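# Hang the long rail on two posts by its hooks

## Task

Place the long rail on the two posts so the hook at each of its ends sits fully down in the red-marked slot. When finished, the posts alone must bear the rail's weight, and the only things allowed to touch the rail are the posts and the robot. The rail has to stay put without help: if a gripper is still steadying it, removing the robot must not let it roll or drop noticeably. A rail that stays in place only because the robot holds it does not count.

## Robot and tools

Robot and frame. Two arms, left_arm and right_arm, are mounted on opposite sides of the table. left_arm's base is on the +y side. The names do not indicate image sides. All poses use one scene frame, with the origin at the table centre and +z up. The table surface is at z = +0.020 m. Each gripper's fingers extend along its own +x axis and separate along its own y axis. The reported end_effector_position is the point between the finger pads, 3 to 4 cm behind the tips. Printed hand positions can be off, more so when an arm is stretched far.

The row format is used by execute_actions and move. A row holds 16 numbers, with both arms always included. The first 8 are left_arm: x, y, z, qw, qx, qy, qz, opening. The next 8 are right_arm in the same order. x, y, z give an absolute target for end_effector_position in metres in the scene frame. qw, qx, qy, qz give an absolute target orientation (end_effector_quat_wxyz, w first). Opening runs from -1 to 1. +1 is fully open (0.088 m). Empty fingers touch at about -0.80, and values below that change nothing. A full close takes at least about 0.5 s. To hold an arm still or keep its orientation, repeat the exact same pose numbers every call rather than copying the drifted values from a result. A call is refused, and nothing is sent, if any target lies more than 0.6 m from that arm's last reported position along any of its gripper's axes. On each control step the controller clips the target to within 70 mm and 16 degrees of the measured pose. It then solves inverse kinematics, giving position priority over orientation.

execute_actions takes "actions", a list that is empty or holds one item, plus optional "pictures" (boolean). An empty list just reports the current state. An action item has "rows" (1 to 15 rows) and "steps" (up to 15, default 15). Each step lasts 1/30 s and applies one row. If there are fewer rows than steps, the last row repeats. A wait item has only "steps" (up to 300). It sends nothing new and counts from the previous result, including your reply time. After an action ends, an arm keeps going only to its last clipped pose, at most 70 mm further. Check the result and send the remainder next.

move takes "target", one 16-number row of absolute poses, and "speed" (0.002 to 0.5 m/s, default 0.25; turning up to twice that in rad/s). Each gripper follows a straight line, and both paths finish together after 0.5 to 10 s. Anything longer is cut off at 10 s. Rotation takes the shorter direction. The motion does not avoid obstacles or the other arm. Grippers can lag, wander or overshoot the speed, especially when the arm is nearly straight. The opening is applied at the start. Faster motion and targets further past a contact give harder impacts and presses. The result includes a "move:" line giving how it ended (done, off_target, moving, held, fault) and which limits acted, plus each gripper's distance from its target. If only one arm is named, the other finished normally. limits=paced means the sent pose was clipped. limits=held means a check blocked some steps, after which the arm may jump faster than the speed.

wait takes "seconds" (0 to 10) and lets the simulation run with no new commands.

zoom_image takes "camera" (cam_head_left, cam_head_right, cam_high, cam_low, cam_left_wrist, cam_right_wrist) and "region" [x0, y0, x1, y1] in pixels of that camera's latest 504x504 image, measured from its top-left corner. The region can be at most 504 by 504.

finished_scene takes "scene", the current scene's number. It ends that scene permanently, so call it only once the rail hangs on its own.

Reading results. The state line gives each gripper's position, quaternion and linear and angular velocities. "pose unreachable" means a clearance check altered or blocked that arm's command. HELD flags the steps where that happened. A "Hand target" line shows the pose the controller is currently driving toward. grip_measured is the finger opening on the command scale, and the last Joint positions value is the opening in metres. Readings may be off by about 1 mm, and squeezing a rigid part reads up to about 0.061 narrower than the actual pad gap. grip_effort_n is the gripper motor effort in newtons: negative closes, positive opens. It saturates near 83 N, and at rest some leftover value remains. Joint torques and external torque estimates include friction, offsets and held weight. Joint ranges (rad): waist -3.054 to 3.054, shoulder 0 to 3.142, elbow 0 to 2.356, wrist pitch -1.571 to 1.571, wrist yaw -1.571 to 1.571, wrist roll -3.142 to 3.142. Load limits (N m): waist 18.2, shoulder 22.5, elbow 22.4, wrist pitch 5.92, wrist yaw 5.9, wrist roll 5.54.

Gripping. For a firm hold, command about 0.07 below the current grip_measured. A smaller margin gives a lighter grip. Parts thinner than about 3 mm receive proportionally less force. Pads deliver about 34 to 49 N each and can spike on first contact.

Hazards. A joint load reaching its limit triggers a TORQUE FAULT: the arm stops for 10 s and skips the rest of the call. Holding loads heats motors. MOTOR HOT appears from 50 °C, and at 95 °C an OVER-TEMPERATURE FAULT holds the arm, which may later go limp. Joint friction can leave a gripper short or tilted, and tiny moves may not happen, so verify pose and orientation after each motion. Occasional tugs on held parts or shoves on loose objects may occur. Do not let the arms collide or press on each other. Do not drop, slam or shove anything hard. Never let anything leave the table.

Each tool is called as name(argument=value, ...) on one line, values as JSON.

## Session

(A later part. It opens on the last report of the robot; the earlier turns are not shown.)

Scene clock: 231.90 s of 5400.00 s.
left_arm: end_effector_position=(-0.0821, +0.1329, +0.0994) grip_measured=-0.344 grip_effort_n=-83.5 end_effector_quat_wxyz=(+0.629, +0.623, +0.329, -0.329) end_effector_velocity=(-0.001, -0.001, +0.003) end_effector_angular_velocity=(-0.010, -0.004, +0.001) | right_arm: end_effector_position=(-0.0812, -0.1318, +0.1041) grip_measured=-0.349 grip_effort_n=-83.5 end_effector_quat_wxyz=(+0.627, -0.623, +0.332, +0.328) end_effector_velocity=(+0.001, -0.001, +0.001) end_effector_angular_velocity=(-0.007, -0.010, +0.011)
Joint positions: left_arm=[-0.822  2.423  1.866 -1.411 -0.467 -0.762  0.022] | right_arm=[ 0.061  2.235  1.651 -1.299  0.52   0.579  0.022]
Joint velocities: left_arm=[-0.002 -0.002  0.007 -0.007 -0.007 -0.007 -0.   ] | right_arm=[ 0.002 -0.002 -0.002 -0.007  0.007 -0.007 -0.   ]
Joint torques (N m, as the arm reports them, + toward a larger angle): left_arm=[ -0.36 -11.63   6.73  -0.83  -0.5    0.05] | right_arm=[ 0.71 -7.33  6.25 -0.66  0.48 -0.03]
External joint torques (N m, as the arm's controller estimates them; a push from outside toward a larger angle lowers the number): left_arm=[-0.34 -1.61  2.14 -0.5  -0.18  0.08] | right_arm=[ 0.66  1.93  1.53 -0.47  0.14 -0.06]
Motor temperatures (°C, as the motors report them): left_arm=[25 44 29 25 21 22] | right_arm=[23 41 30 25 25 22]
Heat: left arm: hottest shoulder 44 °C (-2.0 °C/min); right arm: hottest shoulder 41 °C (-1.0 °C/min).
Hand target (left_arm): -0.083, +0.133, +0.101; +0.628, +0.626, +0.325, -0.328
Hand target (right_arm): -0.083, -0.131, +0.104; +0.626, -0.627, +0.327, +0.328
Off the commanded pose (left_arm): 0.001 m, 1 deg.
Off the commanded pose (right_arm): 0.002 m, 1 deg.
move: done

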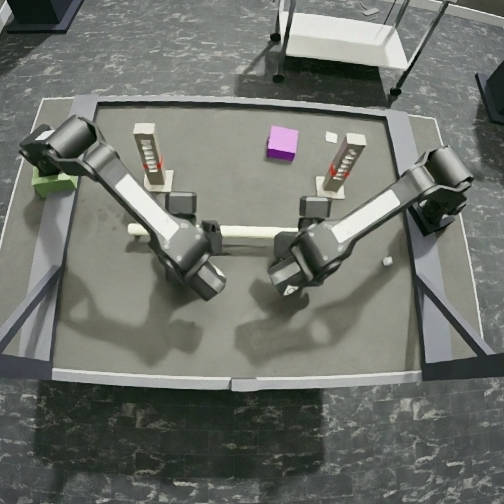

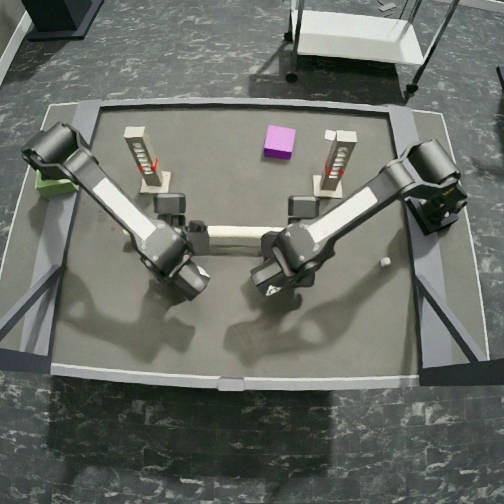

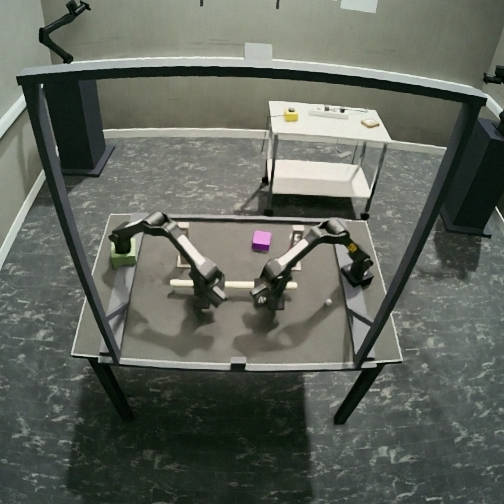

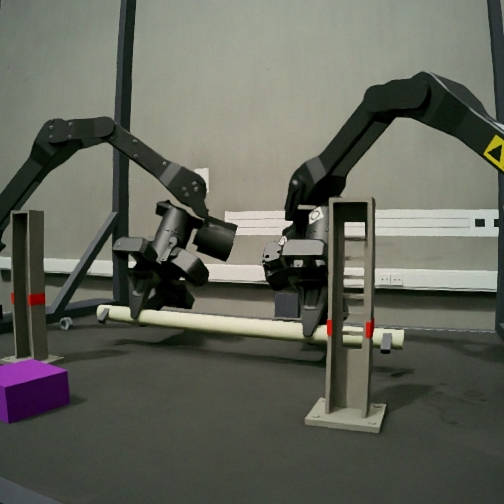

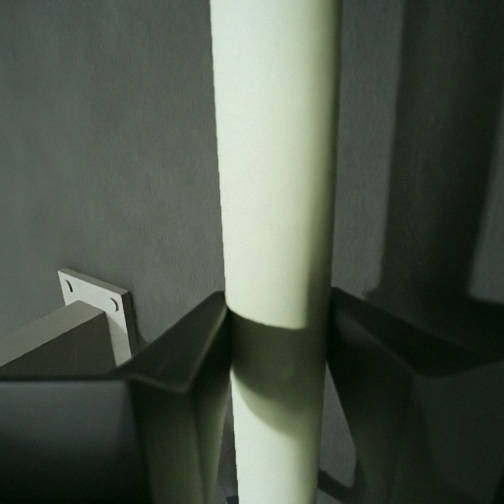

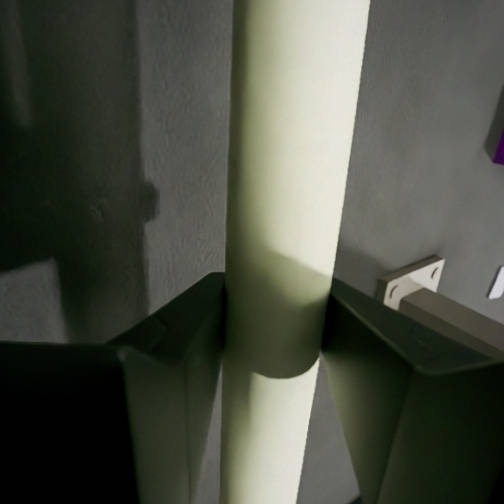

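move(target=[-0.075,0.110,0.075,0.6272,0.6272,0.3265,-0.3265,-0.42,-0.075,-0.154,0.078,0.6272,-0.6272,0.3265,0.3265,-0.42], speed=0.03)

move(target=[-0.075,0.110,0.064,0.6272,0.6272,0.3265,-0.3265,-0.42,-0.075,-0.154,0.066,0.6272,-0.6272,0.3265,0.3265,-0.42], speed=0.008)

zoom_image(camera="cam_low", region=[60,250,440,410])

Scene clock: 238.13 s of 5400.00 s.
left_arm: end_effector_position=(-0.0756, +0.1118, +0.0734) grip_measured=-0.344 grip_effort_n=-83.5 end_effector_quat_wxyz=(+0.628, +0.625, +0.330, -0.326) end_effector_velocity=(+0.001, -0.002, +0.003) end_effector_angular_velocity=(-0.018, -0.004, +0.018) | right_arm: end_effector_position=(-0.0743, -0.1510, +0.0724) grip_measured=-0.349 grip_effort_n=-83.5 end_effector_quat_wxyz=(+0.628, -0.626, +0.331, +0.323) end_effector_velocity=(+0.000, -0.004, +0.002) end_effector_angular_velocity=(-0.006, +0.003, -0.006)
Joint positions: left_arm=[-0.781  2.517  1.933 -1.372 -0.481 -0.723  0.022] | right_arm=[ 0.07   2.224  1.49  -1.167  0.522  0.595  0.022]
Joint velocities: left_arm=[ 0.002 -0.002  0.007 -0.007 -0.007 -0.022 -0.   ] | right_arm=[ 0.002 -0.012 -0.012 -0.007 -0.007  0.007 -0.   ]
Joint torques (N m, as the arm reports them, + toward a larger angle): left_arm=[  0.29 -12.42   6.86  -0.69  -0.47   0.34] | right_arm=[ 0.78 -9.67  2.97 -0.41  0.39 -0.08]
External joint torques (N m, as the arm's controller estimates them; a push from outside toward a larger angle lowers the number): left_arm=[ 0.21 -2.05  2.33 -0.37 -0.14  0.38] | right_arm=[ 0.78 -0.74 -1.49 -0.21  0.05 -0.12]
Motor temperatures (°C, as the motors report them): left_arm=[25 44 29 25 21 22] | right_arm=[23 42 31 25 25 22]
Heat: left arm: hottest shoulder 44 °C (-1.0 °C/min); right arm: hottest shoulder 42 °C (+0.0 °C/min).
Hand target (left_arm): -0.075, +0.110, +0.075; +0.627, +0.627, +0.327, -0.327
Hand target (right_arm): -0.075, -0.154, +0.078; +0.627, -0.627, +0.327, +0.327
Off the commanded pose (left_arm): 0.002 m, 1 deg.
Off the commanded pose (right_arm): 0.006 m, 1 deg.
After step 90, 1.80 s passed at rest.
move: done

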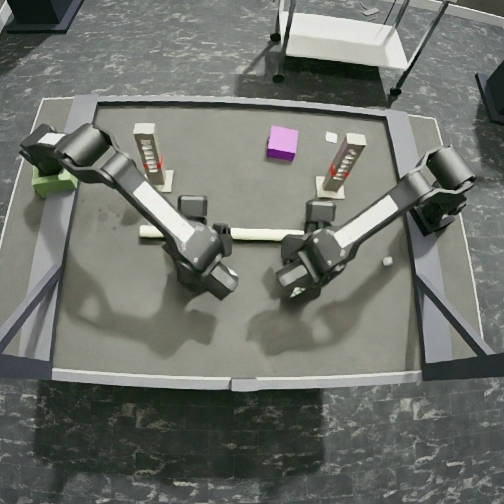

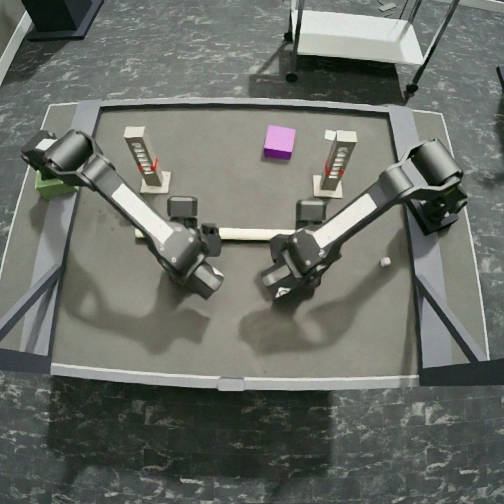

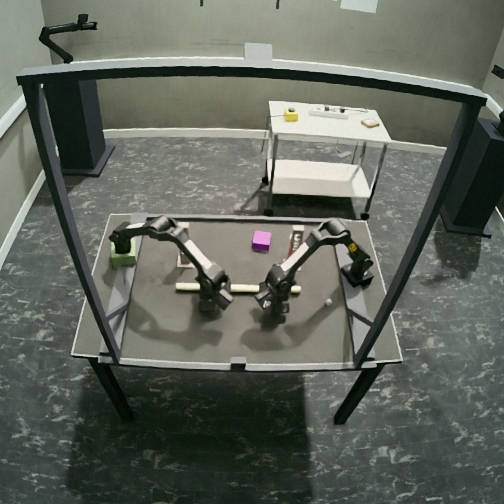

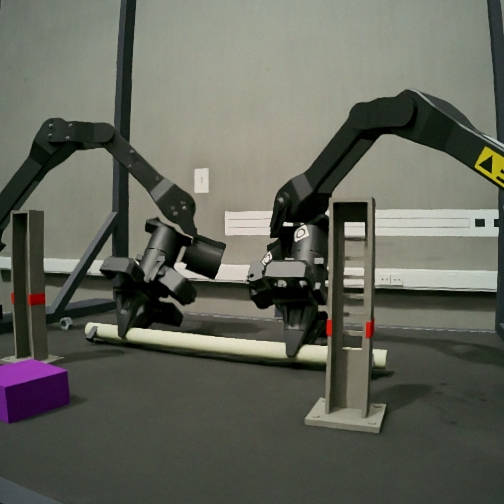

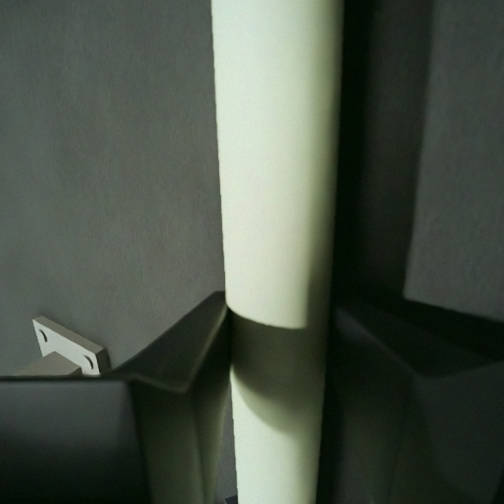

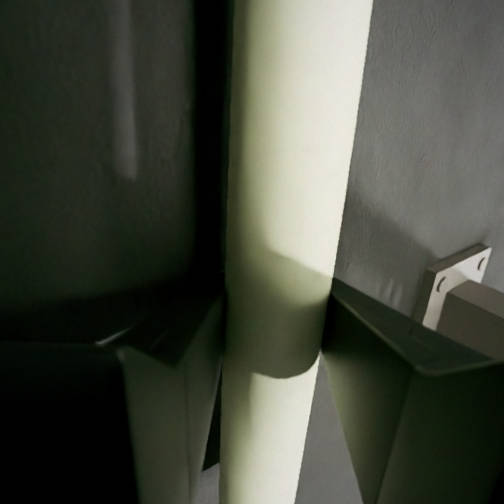

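Scene clock: 239.53 s of 5400.00 s.
left_arm: end_effector_position=(-0.0766, +0.1110, +0.0688) grip_measured=-0.344 grip_effort_n=-83.5 end_effector_quat_wxyz=(+0.628, +0.623, +0.331, -0.327) end_effector_velocity=(+0.001, +0.001, +0.002) end_effector_angular_velocity=(+0.006, -0.010, -0.011) | right_arm: end_effector_position=(-0.0747, -0.1519, +0.0682) grip_measured=-0.349 grip_effort_n=-83.5 end_effector_quat_wxyz=(+0.630, -0.624, +0.329, +0.325) end_effector_velocity=(-0.001, -0.003, -0.001) end_effector_angular_velocity=(-0.021, +0.015, -0.003)
Joint positions: left_arm=[-0.781  2.527  1.933 -1.36  -0.479 -0.723  0.022] | right_arm=[ 0.074  2.224  1.472 -1.142  0.525  0.596  0.022]
Joint velocities: left_arm=[-0.002 -0.002 -0.002 -0.007 -0.007  0.007 -0.   ] | right_arm=[-0.002 -0.002 -0.002 -0.007 -0.022 -0.007 -0.   ]
Joint torques (N m, as the arm reports them, + toward a larger angle): left_arm=[  0.25 -11.2    4.99   0.67  -0.59   0.31] | right_arm=[ 0.51 -7.86  2.87  0.48  0.35 -0.1 ]
External joint torques (N m, as the arm's controller estimates them; a push from outside toward a larger angle lowers the number): left_arm=[ 0.28 -0.77  0.47  0.99 -0.27  0.34] | right_arm=[ 0.43  0.96 -1.47  0.7   0.01 -0.13]
Motor temperatures (°C, as the motors report them): left_arm=[25 45 29 25 21 22] | right_arm=[23 42 31 25 25 22]
Heat: left arm: hottest shoulder 45 °C (+0.0 °C/min); right arm: hottest shoulder 42 °C (+0.0 °C/min).
Hand target (left_arm): -0.075, +0.110, +0.064; +0.627, +0.627, +0.327, -0.326
Hand target (right_arm): -0.075, -0.154, +0.066; +0.627, -0.627, +0.326, +0.327
Off the commanded pose (left_arm): 0.005 m, 1 deg.
Off the commanded pose (right_arm): 0.003 m, 1 deg.
move: done

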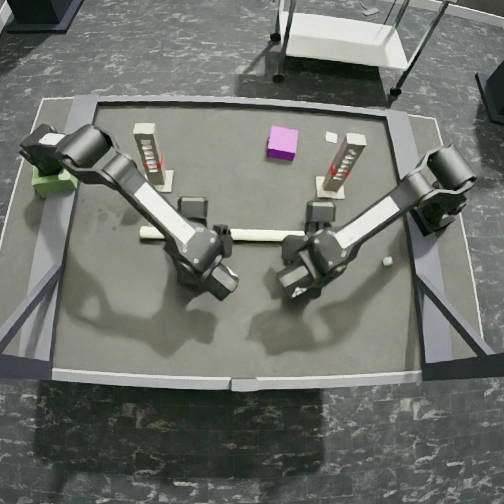

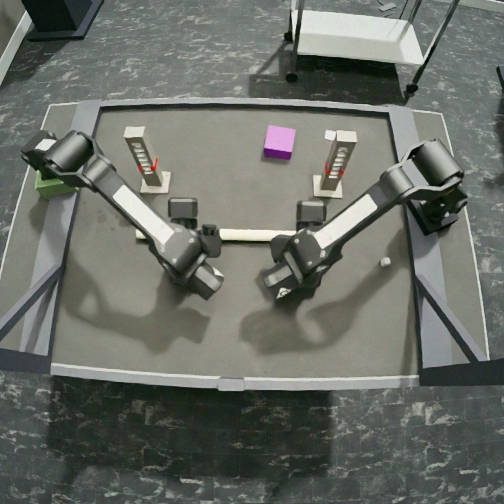

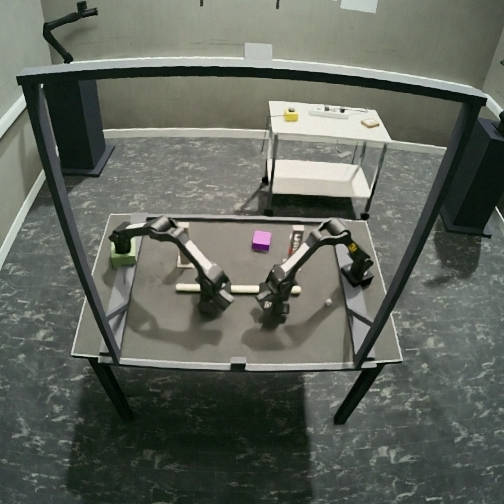

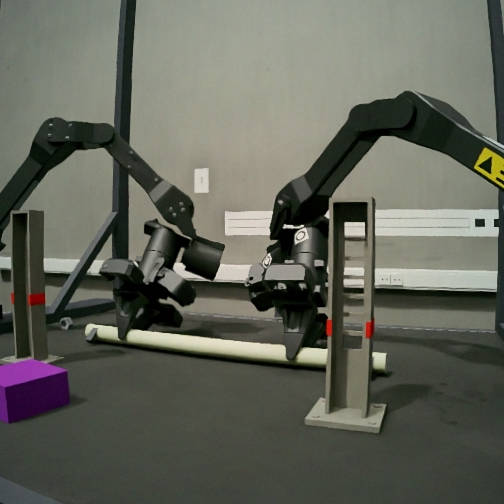

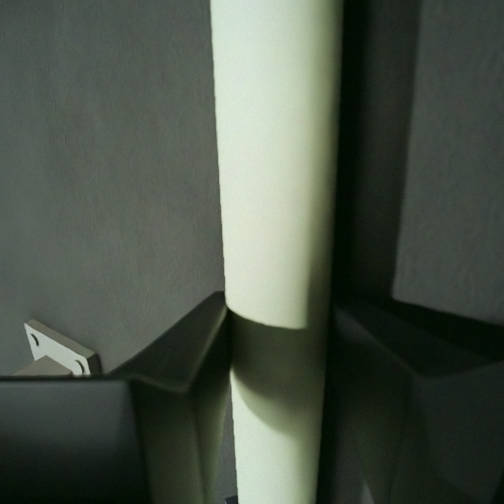

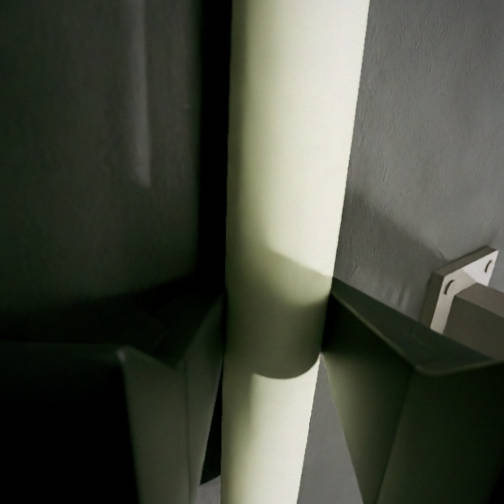

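Region (60, 250, 440, 410) of cam_low's 504x504 image, scaled by 1.326, with more detail than that image has; it fills the top 212 rows of this view, and the rest is white.

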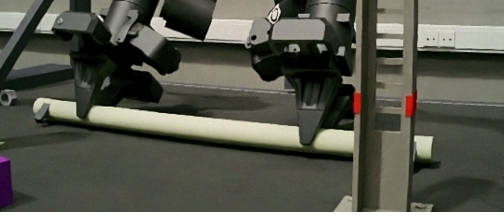

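execute_actions(actions=[{"rows":[[-0.0766,0.111,0.069,0.6272,0.6272,0.3265,-0.3265,-0.36,-0.0747,-0.152,0.069,0.6272,-0.6272,0.3265,0.3265,-0.36],[-0.0766,0.111,0.069,0.6272,0.6272,0.3265,-0.3265,-0.33,-0.0747,-0.152,0.069,0.6272,-0.6272,0.3265,0.3265,-0.33],[-0.0766,0.111,0.070,0.6272,0.6272,0.3265,-0.3265,-0.31,-0.0747,-0.152,0.070,0.6272,-0.6272,0.3265,0.3265,-0.31],[-0.0766,0.111,0.070,0.6272,0.6272,0.3265,-0.3265,-0.30,-0.0747,-0.152,0.070,0.6272,-0.6272,0.3265,0.3265,-0.30],[-0.0766,0.111,0.071,0.6272,0.6272,0.3265,-0.3265,-0.29,-0.0747,-0.152,0.071,0.6272,-0.6272,0.3265,0.3265,-0.29],[-0.0766,0.111,0.071,0.6272,0.6272,0.3265,-0.3265,-0.28,-0.0747,-0.152,0.071,0.6272,-0.6272,0.3265,0.3265,-0.28],[-0.0766,0.111,0.072,0.6272,0.6272,0.3265,-0.3265,-0.27,-0.0747,-0.152,0.072,0.6272,-0.6272,0.3265,0.3265,-0.27],[-0.0766,0.111,0.072,0.6272,0.6272,0.3265,-0.3265,-0.26,-0.0747,-0.152,0.072,0.6272,-0.6272,0.3265,0.3265,-0.26],[-0.0766,0.111,0.073,0.6272,0.6272,0.3265,-0.3265,-0.25,-0.0747,-0.152,0.073,0.6272,-0.6272,0.3265,0.3265,-0.25],[-0.0766,0.111,0.073,0.6272,0.6272,0.3265,-0.3265,-0.23,-0.0747,-0.152,0.073,0.6272,-0.6272,0.3265,0.3265,-0.23],[-0.0766,0.111,0.074,0.6272,0.6272,0.3265,-0.3265,-0.21,-0.0747,-0.152,0.074,0.6272,-0.6272,0.3265,0.3265,-0.21],[-0.0766,0.111,0.074,0.6272,0.6272,0.3265,-0.3265,-0.19,-0.0747,-0.152,0.074,0.6272,-0.6272,0.3265,0.3265,-0.19]],"steps":15}], pictures=false)

move(target=[-0.091,0.111,0.096,0.6272,0.6272,0.3265,-0.3265,-0.15,-0.089,-0.152,0.096,0.6272,-0.6272,0.3265,0.3265,-0.15], speed=0.02)

move(target=[-0.058,0.132,0.105,0.5,0.5,0.5,-0.5,0.3,-0.058,-0.140,0.105,0.5,-0.5,0.5,0.5,0.3], speed=0.1)

Scene clock: 246.70 s of 5400.00 s.
left_arm: end_effector_position=(-0.0748, +0.1134, +0.0703) grip_measured=-0.205 grip_effort_n=17.4 end_effector_quat_wxyz=(+0.626, +0.630, +0.329, -0.322) end_effector_velocity=(+0.002, +0.003, +0.005) end_effector_angular_velocity=(+0.006, -0.016, +0.001) | right_arm: end_effector_position=(-0.0726, -0.1538, +0.0697) grip_measured=-0.205 grip_effort_n=19.3 end_effector_quat_wxyz=(+0.628, -0.630, +0.326, +0.320) end_effector_velocity=(+0.004, -0.003, +0.002) end_effector_angular_velocity=(-0.020, -0.017, +0.006)
Joint positions: left_arm=[-0.782  2.527  1.933 -1.376 -0.482 -0.722  0.029] | right_arm=[ 0.074  2.224  1.472 -1.157  0.532  0.596  0.029]
Joint velocities: left_arm=[-0.002 -0.007 -0.002 -0.022 -0.007 -0.007  0.008] | right_arm=[-0.002 -0.002 -0.002 -0.022  0.007 -0.007  0.008]
Joint torques (N m, as the arm reports them, + toward a larger angle): left_arm=[ -0.25 -13.26   6.86  -0.23  -0.43   0.14] | right_arm=[ 0.12 -8.85  4.99 -0.25  0.15 -0.18]
External joint torques (N m, as the arm's controller estimates them; a push from outside toward a larger angle lowers the number): left_arm=[-0.26 -2.82  2.36  0.14 -0.1   0.18] | right_arm=[ 0.12 -0.09  0.67 -0.01 -0.19 -0.21]
Motor temperatures (°C, as the motors report them): left_arm=[25 45 29 25 21 22] | right_arm=[23 42 30 25 25 21]
Heat: left arm: hottest shoulder 45 °C (+1.0 °C/min); right arm: hottest shoulder 42 °C (+0.0 °C/min).
Hand target (left_arm): -0.077, +0.111, +0.074; +0.627, +0.627, +0.327, -0.326
Hand target (right_arm): -0.075, -0.152, +0.074; +0.627, -0.627, +0.327, +0.326
Off the commanded pose (left_arm): 0.005 m, 1 deg.
Off the commanded pose (right_arm): 0.005 m, 1 deg.
Steps of this call (steps 1 to 90: nothing new was sent; then 3.67 s passed at rest; steps 91 to 105: all 15 steps of this action). Readings (end_effector_position):
91: left_arm (-0.0765, +0.1111, +0.0688) | right_arm (-0.0747, -0.1519, +0.0681)
92: left_arm (-0.0766, +0.1112, +0.0689) | right_arm (-0.0746, -0.1519, +0.0681)
94: left_arm (-0.0764, +0.1113, +0.0690) | right_arm (-0.0745, -0.1520, +0.0682)
98: left_arm (-0.0760, +0.1116, +0.0693) | right_arm (-0.0739, -0.1522, +0.0687)
105: the state above

Scene clock: 248.73 s of 5400.00 s.
left_arm: end_effector_position=(-0.0885, +0.1115, +0.0973) grip_measured=-0.153 grip_effort_n=17.9 end_effector_quat_wxyz=(+0.627, +0.628, +0.325, -0.326) end_effector_velocity=(+0.002, +0.003, +0.003) end_effector_angular_velocity=(+0.009, -0.019, +0.001) | right_arm: end_effector_position=(-0.0852, -0.1554, +0.0885) grip_measured=-0.153 grip_effort_n=17.9 end_effector_quat_wxyz=(+0.621, -0.638, +0.324, +0.319) end_effector_velocity=(-0.001, -0.003, +0.000) end_effector_angular_velocity=(-0.014, +0.002, +0.006)
Joint positions: left_arm=[-0.806  2.527  2.046 -1.49  -0.479 -0.74   0.031] | right_arm=[ 0.105  2.222  1.547 -1.264  0.521  0.617  0.032]
Joint velocities: left_arm=[-0.002 -0.002 -0.002 -0.022 -0.007 -0.007 -0.   ] | right_arm=[ 0.002 -0.002 -0.002 -0.007 -0.007 -0.007 -0.   ]
Joint torques (N m, as the arm reports them, + toward a larger angle): left_arm=[ -0.26 -11.84   7.14  -0.22  -0.16  -0.21] | right_arm=[ 0.32 -9.61  5.69 -0.31  0.16  0.23]
External joint torques (N m, as the arm's controller estimates them; a push from outside toward a larger angle lowers the number): left_arm=[-0.26 -1.26  2.48  0.14  0.16 -0.18] | right_arm=[ 0.21 -0.79  1.26 -0.03 -0.17  0.19]
Motor temperatures (°C, as the motors report them): left_arm=[25 46 29 25 21 22] | right_arm=[23 42 30 25 25 22]
Heat: left arm: hottest shoulder 46 °C (+2.0 °C/min); right arm: hottest shoulder 42 °C (+0.0 °C/min).
Hand target (left_arm): -0.091, +0.111, +0.096; +0.627, +0.627, +0.327, -0.327
Hand target (right_arm): -0.089, -0.152, +0.096; +0.627, -0.627, +0.327, +0.327
Off the commanded pose (left_arm): 0.003 m, 0 deg.
Off the commanded pose (right_arm): 0.009 m, 2 deg.
move: off_target (right_arm)

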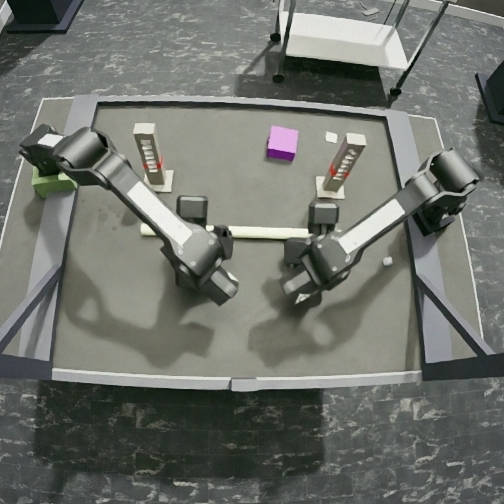

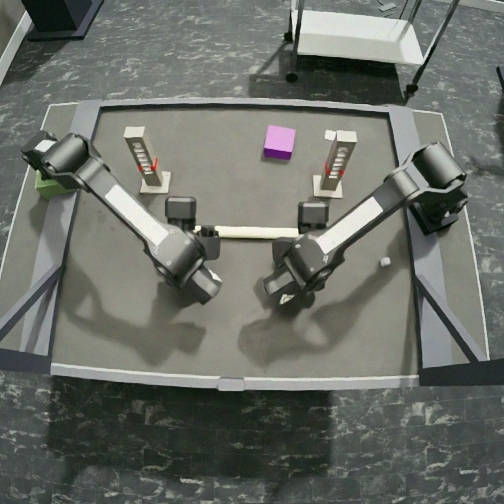

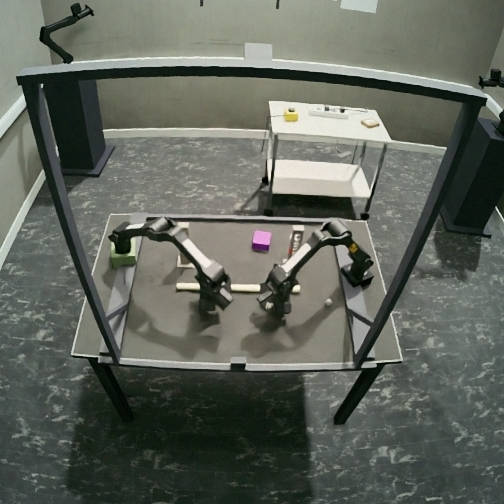

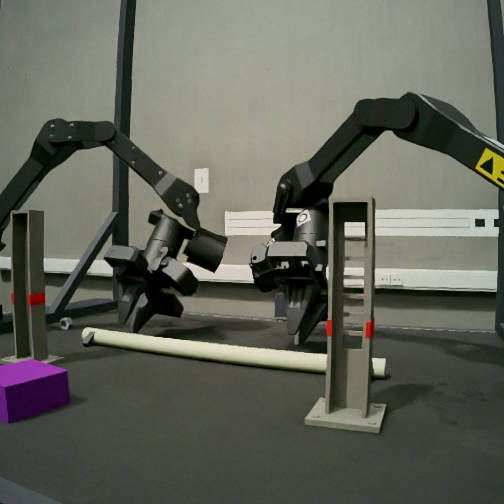

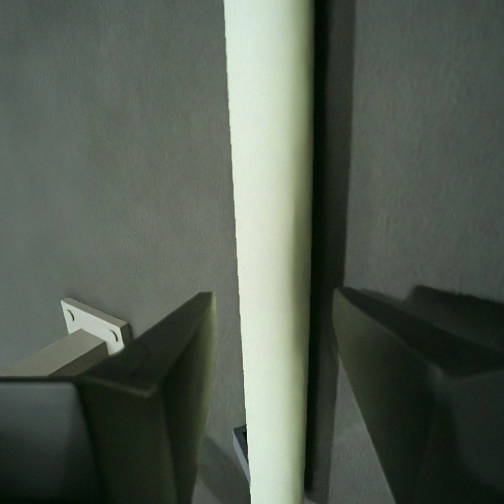

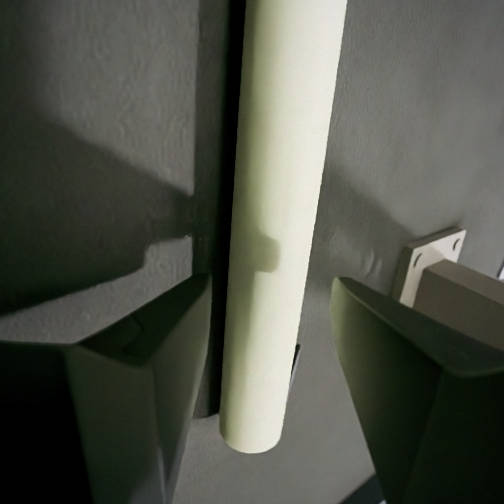

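Scene clock: 252.17 s of 5400.00 s.
left_arm: end_effector_position=(-0.0582, +0.1315, +0.1006) grip_measured=+0.297 grip_effort_n=17.4 end_effector_quat_wxyz=(+0.500, +0.504, +0.502, -0.493) end_effector_velocity=(+0.002, +0.003, -0.001) end_effector_angular_velocity=(+0.008, -0.011, -0.025) | right_arm: end_effector_position=(-0.0578, -0.1387, +0.1016) grip_measured=+0.297 grip_effort_n=17.9 end_effector_quat_wxyz=(+0.503, -0.503, +0.500, +0.494) end_effector_velocity=(-0.003, -0.005, -0.001) end_effector_angular_velocity=(-0.017, +0.019, +0.010)
Joint positions: left_arm=[-0.589  2.083  1.428 -0.93  -0.003 -0.432  0.054] | right_arm=[-0.198  1.969  1.35  -0.961  0.01   0.234  0.054]
Joint velocities: left_arm=[-0.002 -0.002 -0.007 -0.007 -0.007  0.022  0.   ] | right_arm=[ 0.002 -0.002 -0.007 -0.007 -0.022 -0.007 -0.   ]
Joint torques (N m, as the arm reports them, + toward a larger angle): left_arm=[  0.39 -12.49   4.77   0.7    0.11   0.23] | right_arm=[-0.19 -8.75  3.99  0.59 -0.13 -0.19]
External joint torques (N m, as the arm's controller estimates them; a push from outside toward a larger angle lowers the number): left_arm=[ 0.37 -3.94 -0.22  0.43  0.15  0.23] | right_arm=[-0.18 -0.73 -1.17  0.29 -0.14 -0.19]
Motor temperatures (°C, as the motors report them): left_arm=[25 47 29 25 21 22] | right_arm=[23 43 30 25 25 22]
Heat: left arm: hottest shoulder 47 °C (+3.0 °C/min); right arm: hottest shoulder 43 °C (+0.0 °C/min).
Hand target (left_arm): -0.058, +0.132, +0.104; +0.499, +0.501, +0.502, -0.498
Hand target (right_arm): -0.057, -0.140, +0.105; +0.502, -0.500, +0.499, +0.499
Off the commanded pose (left_arm): 0.004 m, 1 deg.
Off the commanded pose (right_arm): 0.004 m, 1 deg.
move: done

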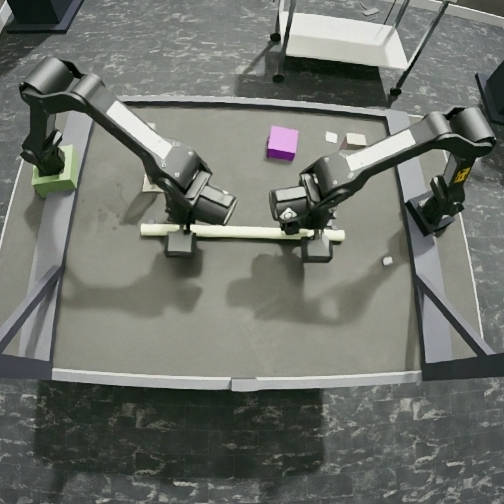

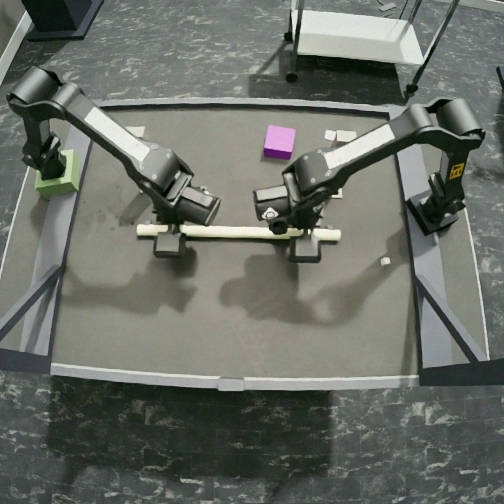

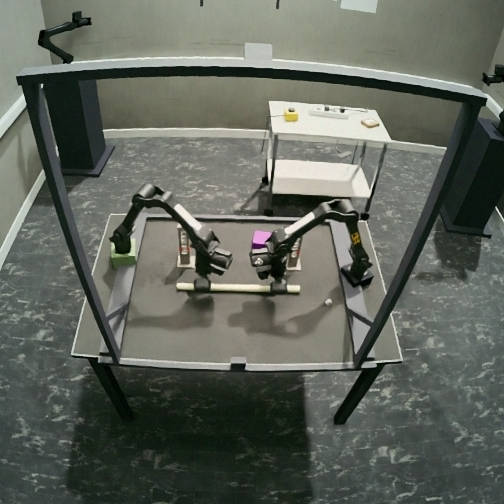

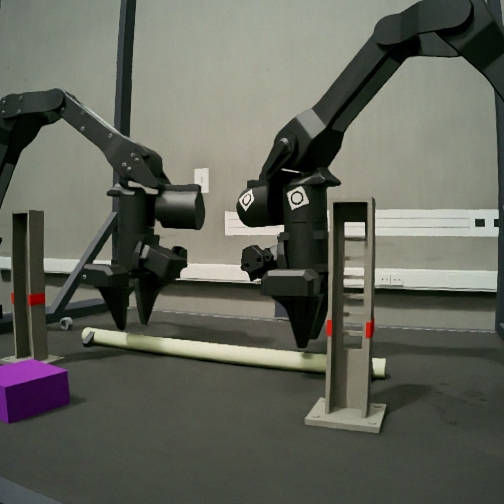

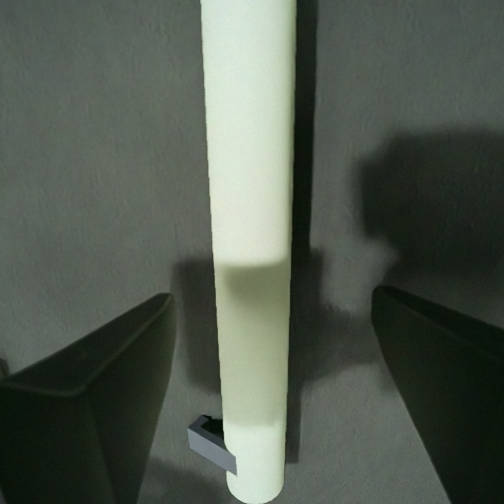

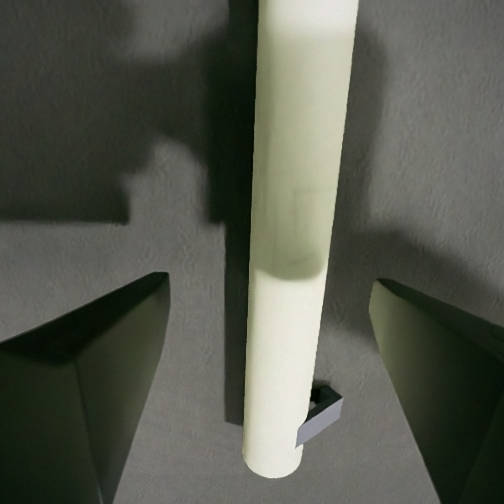

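move(target=[-0.052,0.132,0.070,0.5,0.5,0.5,-0.5,0.0,-0.050,-0.140,0.070,0.5,-0.5,0.5,0.5,0.0], speed=0.04)

Scene clock: 255.73 s of 5400.00 s.
left_arm: end_effector_position=(-0.0539, +0.1295, +0.0745) grip_measured=+0.003 grip_effort_n=-16.0 end_effector_quat_wxyz=(+0.503, +0.496, +0.498, -0.503) end_effector_velocity=(+0.002, -0.002, +0.000) end_effector_angular_velocity=(-0.016, -0.017, +0.005) | right_arm: end_effector_position=(-0.0510, -0.1361, +0.0762) grip_measured=+0.003 grip_effort_n=-12.8 end_effector_quat_wxyz=(+0.506, -0.495, +0.496, +0.503) end_effector_velocity=(-0.002, -0.001, +0.001) end_effector_angular_velocity=(-0.007, +0.021, -0.009)
Joint positions: left_arm=[-0.576  2.108  1.351 -0.801 -0.003 -0.415  0.039] | right_arm=[-0.22   1.992  1.272 -0.833  0.006  0.21   0.039]
Joint velocities: left_arm=[-0.002 -0.002 -0.002  0.007 -0.022 -0.007 -0.   ] | right_arm=[-0.002 -0.002  0.002 -0.007 -0.022  0.007 -0.   ]
Joint torques (N m, as the arm reports them, + toward a larger angle): left_arm=[ 0.17 -9.41  4.69  0.7   0.1   0.24] | right_arm=[-0.23 -6.13  3.7   0.62 -0.13 -0.19]
External joint torques (N m, as the arm's controller estimates them; a push from outside toward a larger angle lowers the number): left_arm=[ 0.21 -0.93 -0.11  0.37  0.14  0.24] | right_arm=[-0.24  1.9  -1.33  0.26 -0.13 -0.2 ]
Motor temperatures (°C, as the motors report them): left_arm=[25 47 28 25 21 22] | right_arm=[23 43 30 25 25 22]
Heat: left arm: hottest shoulder 47 °C (+3.0 °C/min); right arm: hottest shoulder 43 °C (-1.0 °C/min).
Hand target (left_arm): -0.052, +0.132, +0.070; +0.500, +0.500, +0.500, -0.500
Hand target (right_arm): -0.050, -0.140, +0.070; +0.500, -0.500, +0.500, +0.500
Off the commanded pose (left_arm): 0.005 m, 1 deg.
Off the commanded pose (right_arm): 0.007 m, 1 deg.
move: done

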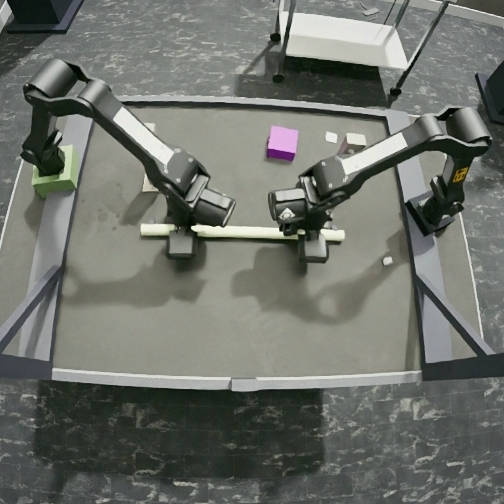

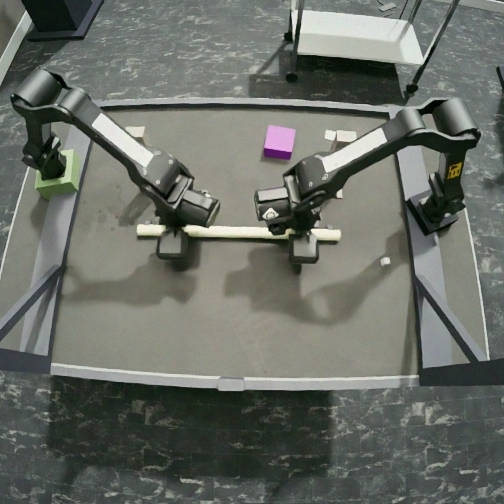

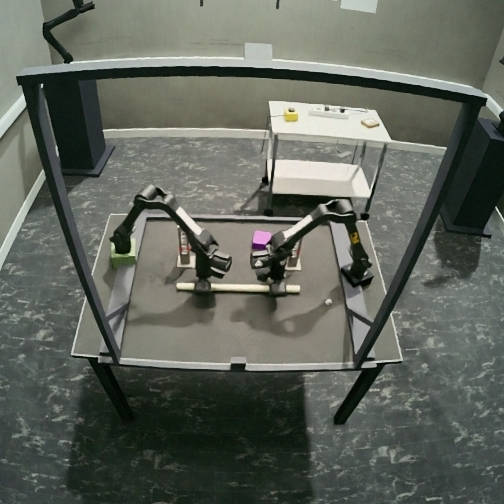

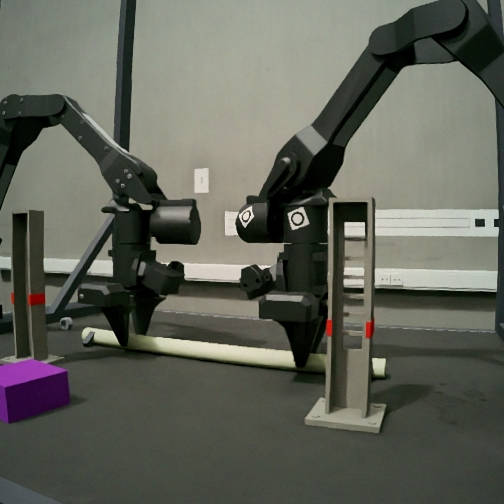

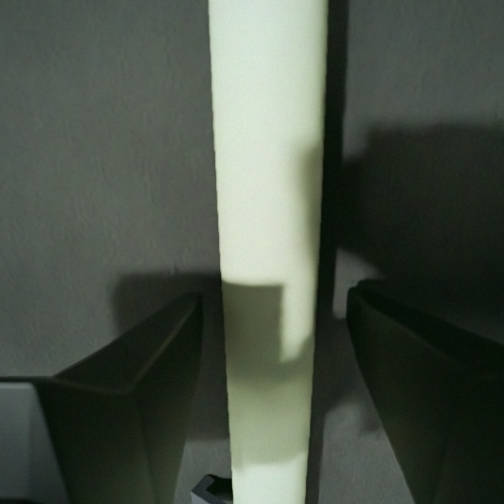

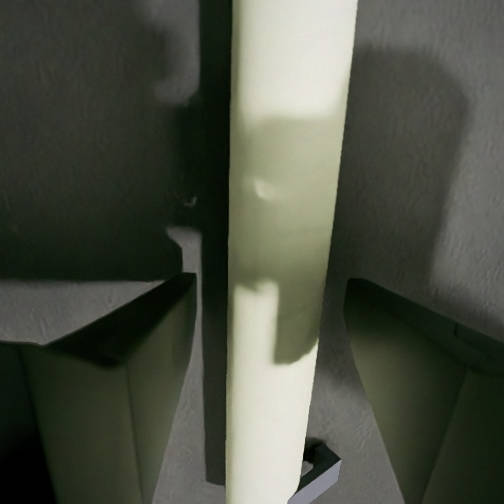

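Both need about +1.5 mm in x, and need to go lower.

move(target=[-0.0505,0.132,0.062,0.5,0.5,0.5,-0.5,-0.15,-0.0485,-0.140,0.062,0.5,-0.5,0.5,0.5,-0.15], speed=0.01)

Scene clock: 259.10 s of 5400.00 s.
left_arm: end_effector_position=(-0.0526, +0.1293, +0.0668) grip_measured=-0.147 grip_effort_n=-16.0 end_effector_quat_wxyz=(+0.503, +0.495, +0.498, -0.504) end_effector_velocity=(+0.001, +0.002, -0.001) end_effector_angular_velocity=(+0.008, -0.011, +0.005) | right_arm: end_effector_position=(-0.0496, -0.1359, +0.0684) grip_measured=-0.147 grip_effort_n=-12.3 end_effector_quat_wxyz=(+0.506, -0.494, +0.496, +0.504) end_effector_velocity=(-0.002, -0.003, +0.000) end_effector_angular_velocity=(-0.012, +0.020, +0.020)
Joint positions: left_arm=[-0.573  2.12   1.336 -0.772 -0.003 -0.412  0.032] | right_arm=[-0.224  2.005  1.256 -0.802  0.005  0.205  0.032]
Joint velocities: left_arm=[-0.002  0.002 -0.002 -0.007 -0.007 -0.007 -0.   ] | right_arm=[-0.002 -0.002 -0.002 -0.007 -0.022 -0.022  0.   ]
Joint torques (N m, as the arm reports them, + toward a larger angle): left_arm=[ 0.31 -9.57  4.59  0.71  0.08  0.16] | right_arm=[-0.25 -6.01  3.63  0.63 -0.12 -0.2 ]
External joint torques (N m, as the arm's controller estimates them; a push from outside toward a larger angle lowers the number): left_arm=[ 0.31 -1.07 -0.15  0.39  0.11  0.16] | right_arm=[-0.27  1.98 -1.24  0.29 -0.12 -0.2 ]
Motor temperatures (°C, as the motors report them): left_arm=[25 46 28 25 21 22] | right_arm=[23 42 30 25 25 22]
Heat: left arm: hottest shoulder 46 °C (+2.0 °C/min); right arm: hottest shoulder 42 °C (-2.0 °C/min).
Hand target (left_arm): -0.051, +0.132, +0.062; +0.500, +0.500, +0.500, -0.500
Hand target (right_arm): -0.048, -0.140, +0.062; +0.500, -0.500, +0.500, +0.500
Off the commanded pose (left_arm): 0.006 m, 1 deg.
Off the commanded pose (right_arm): 0.008 m, 1 deg.
move: done

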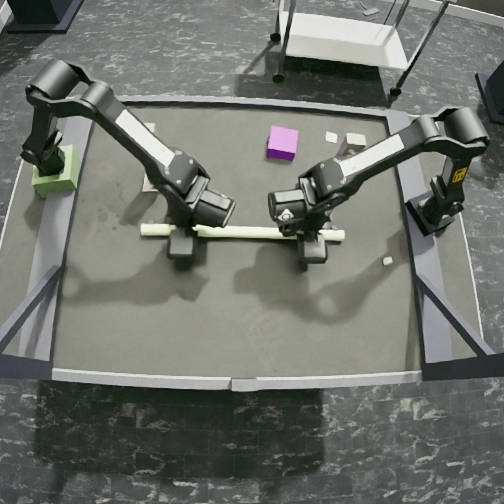

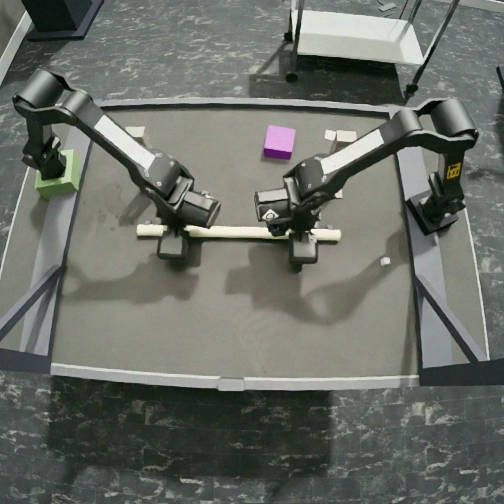

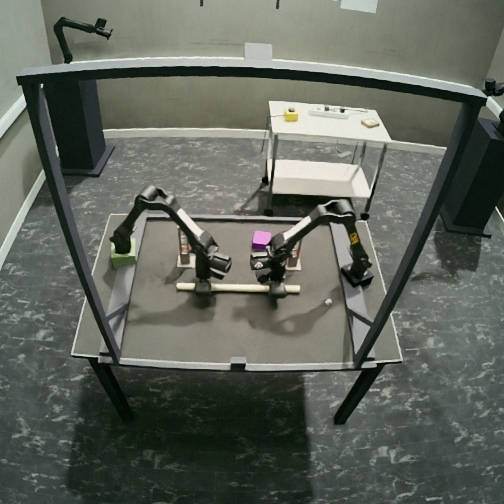

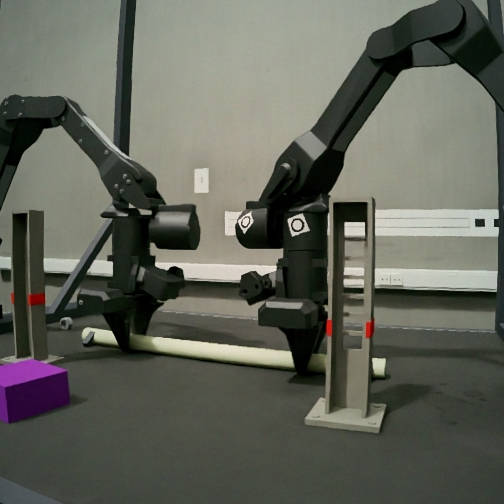

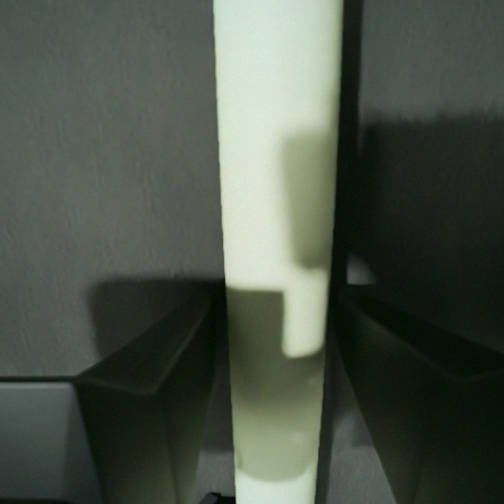

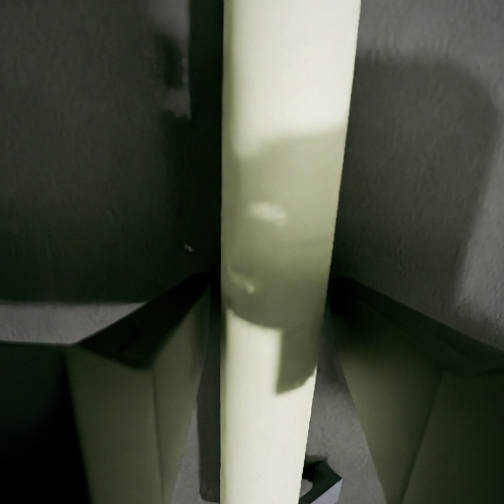

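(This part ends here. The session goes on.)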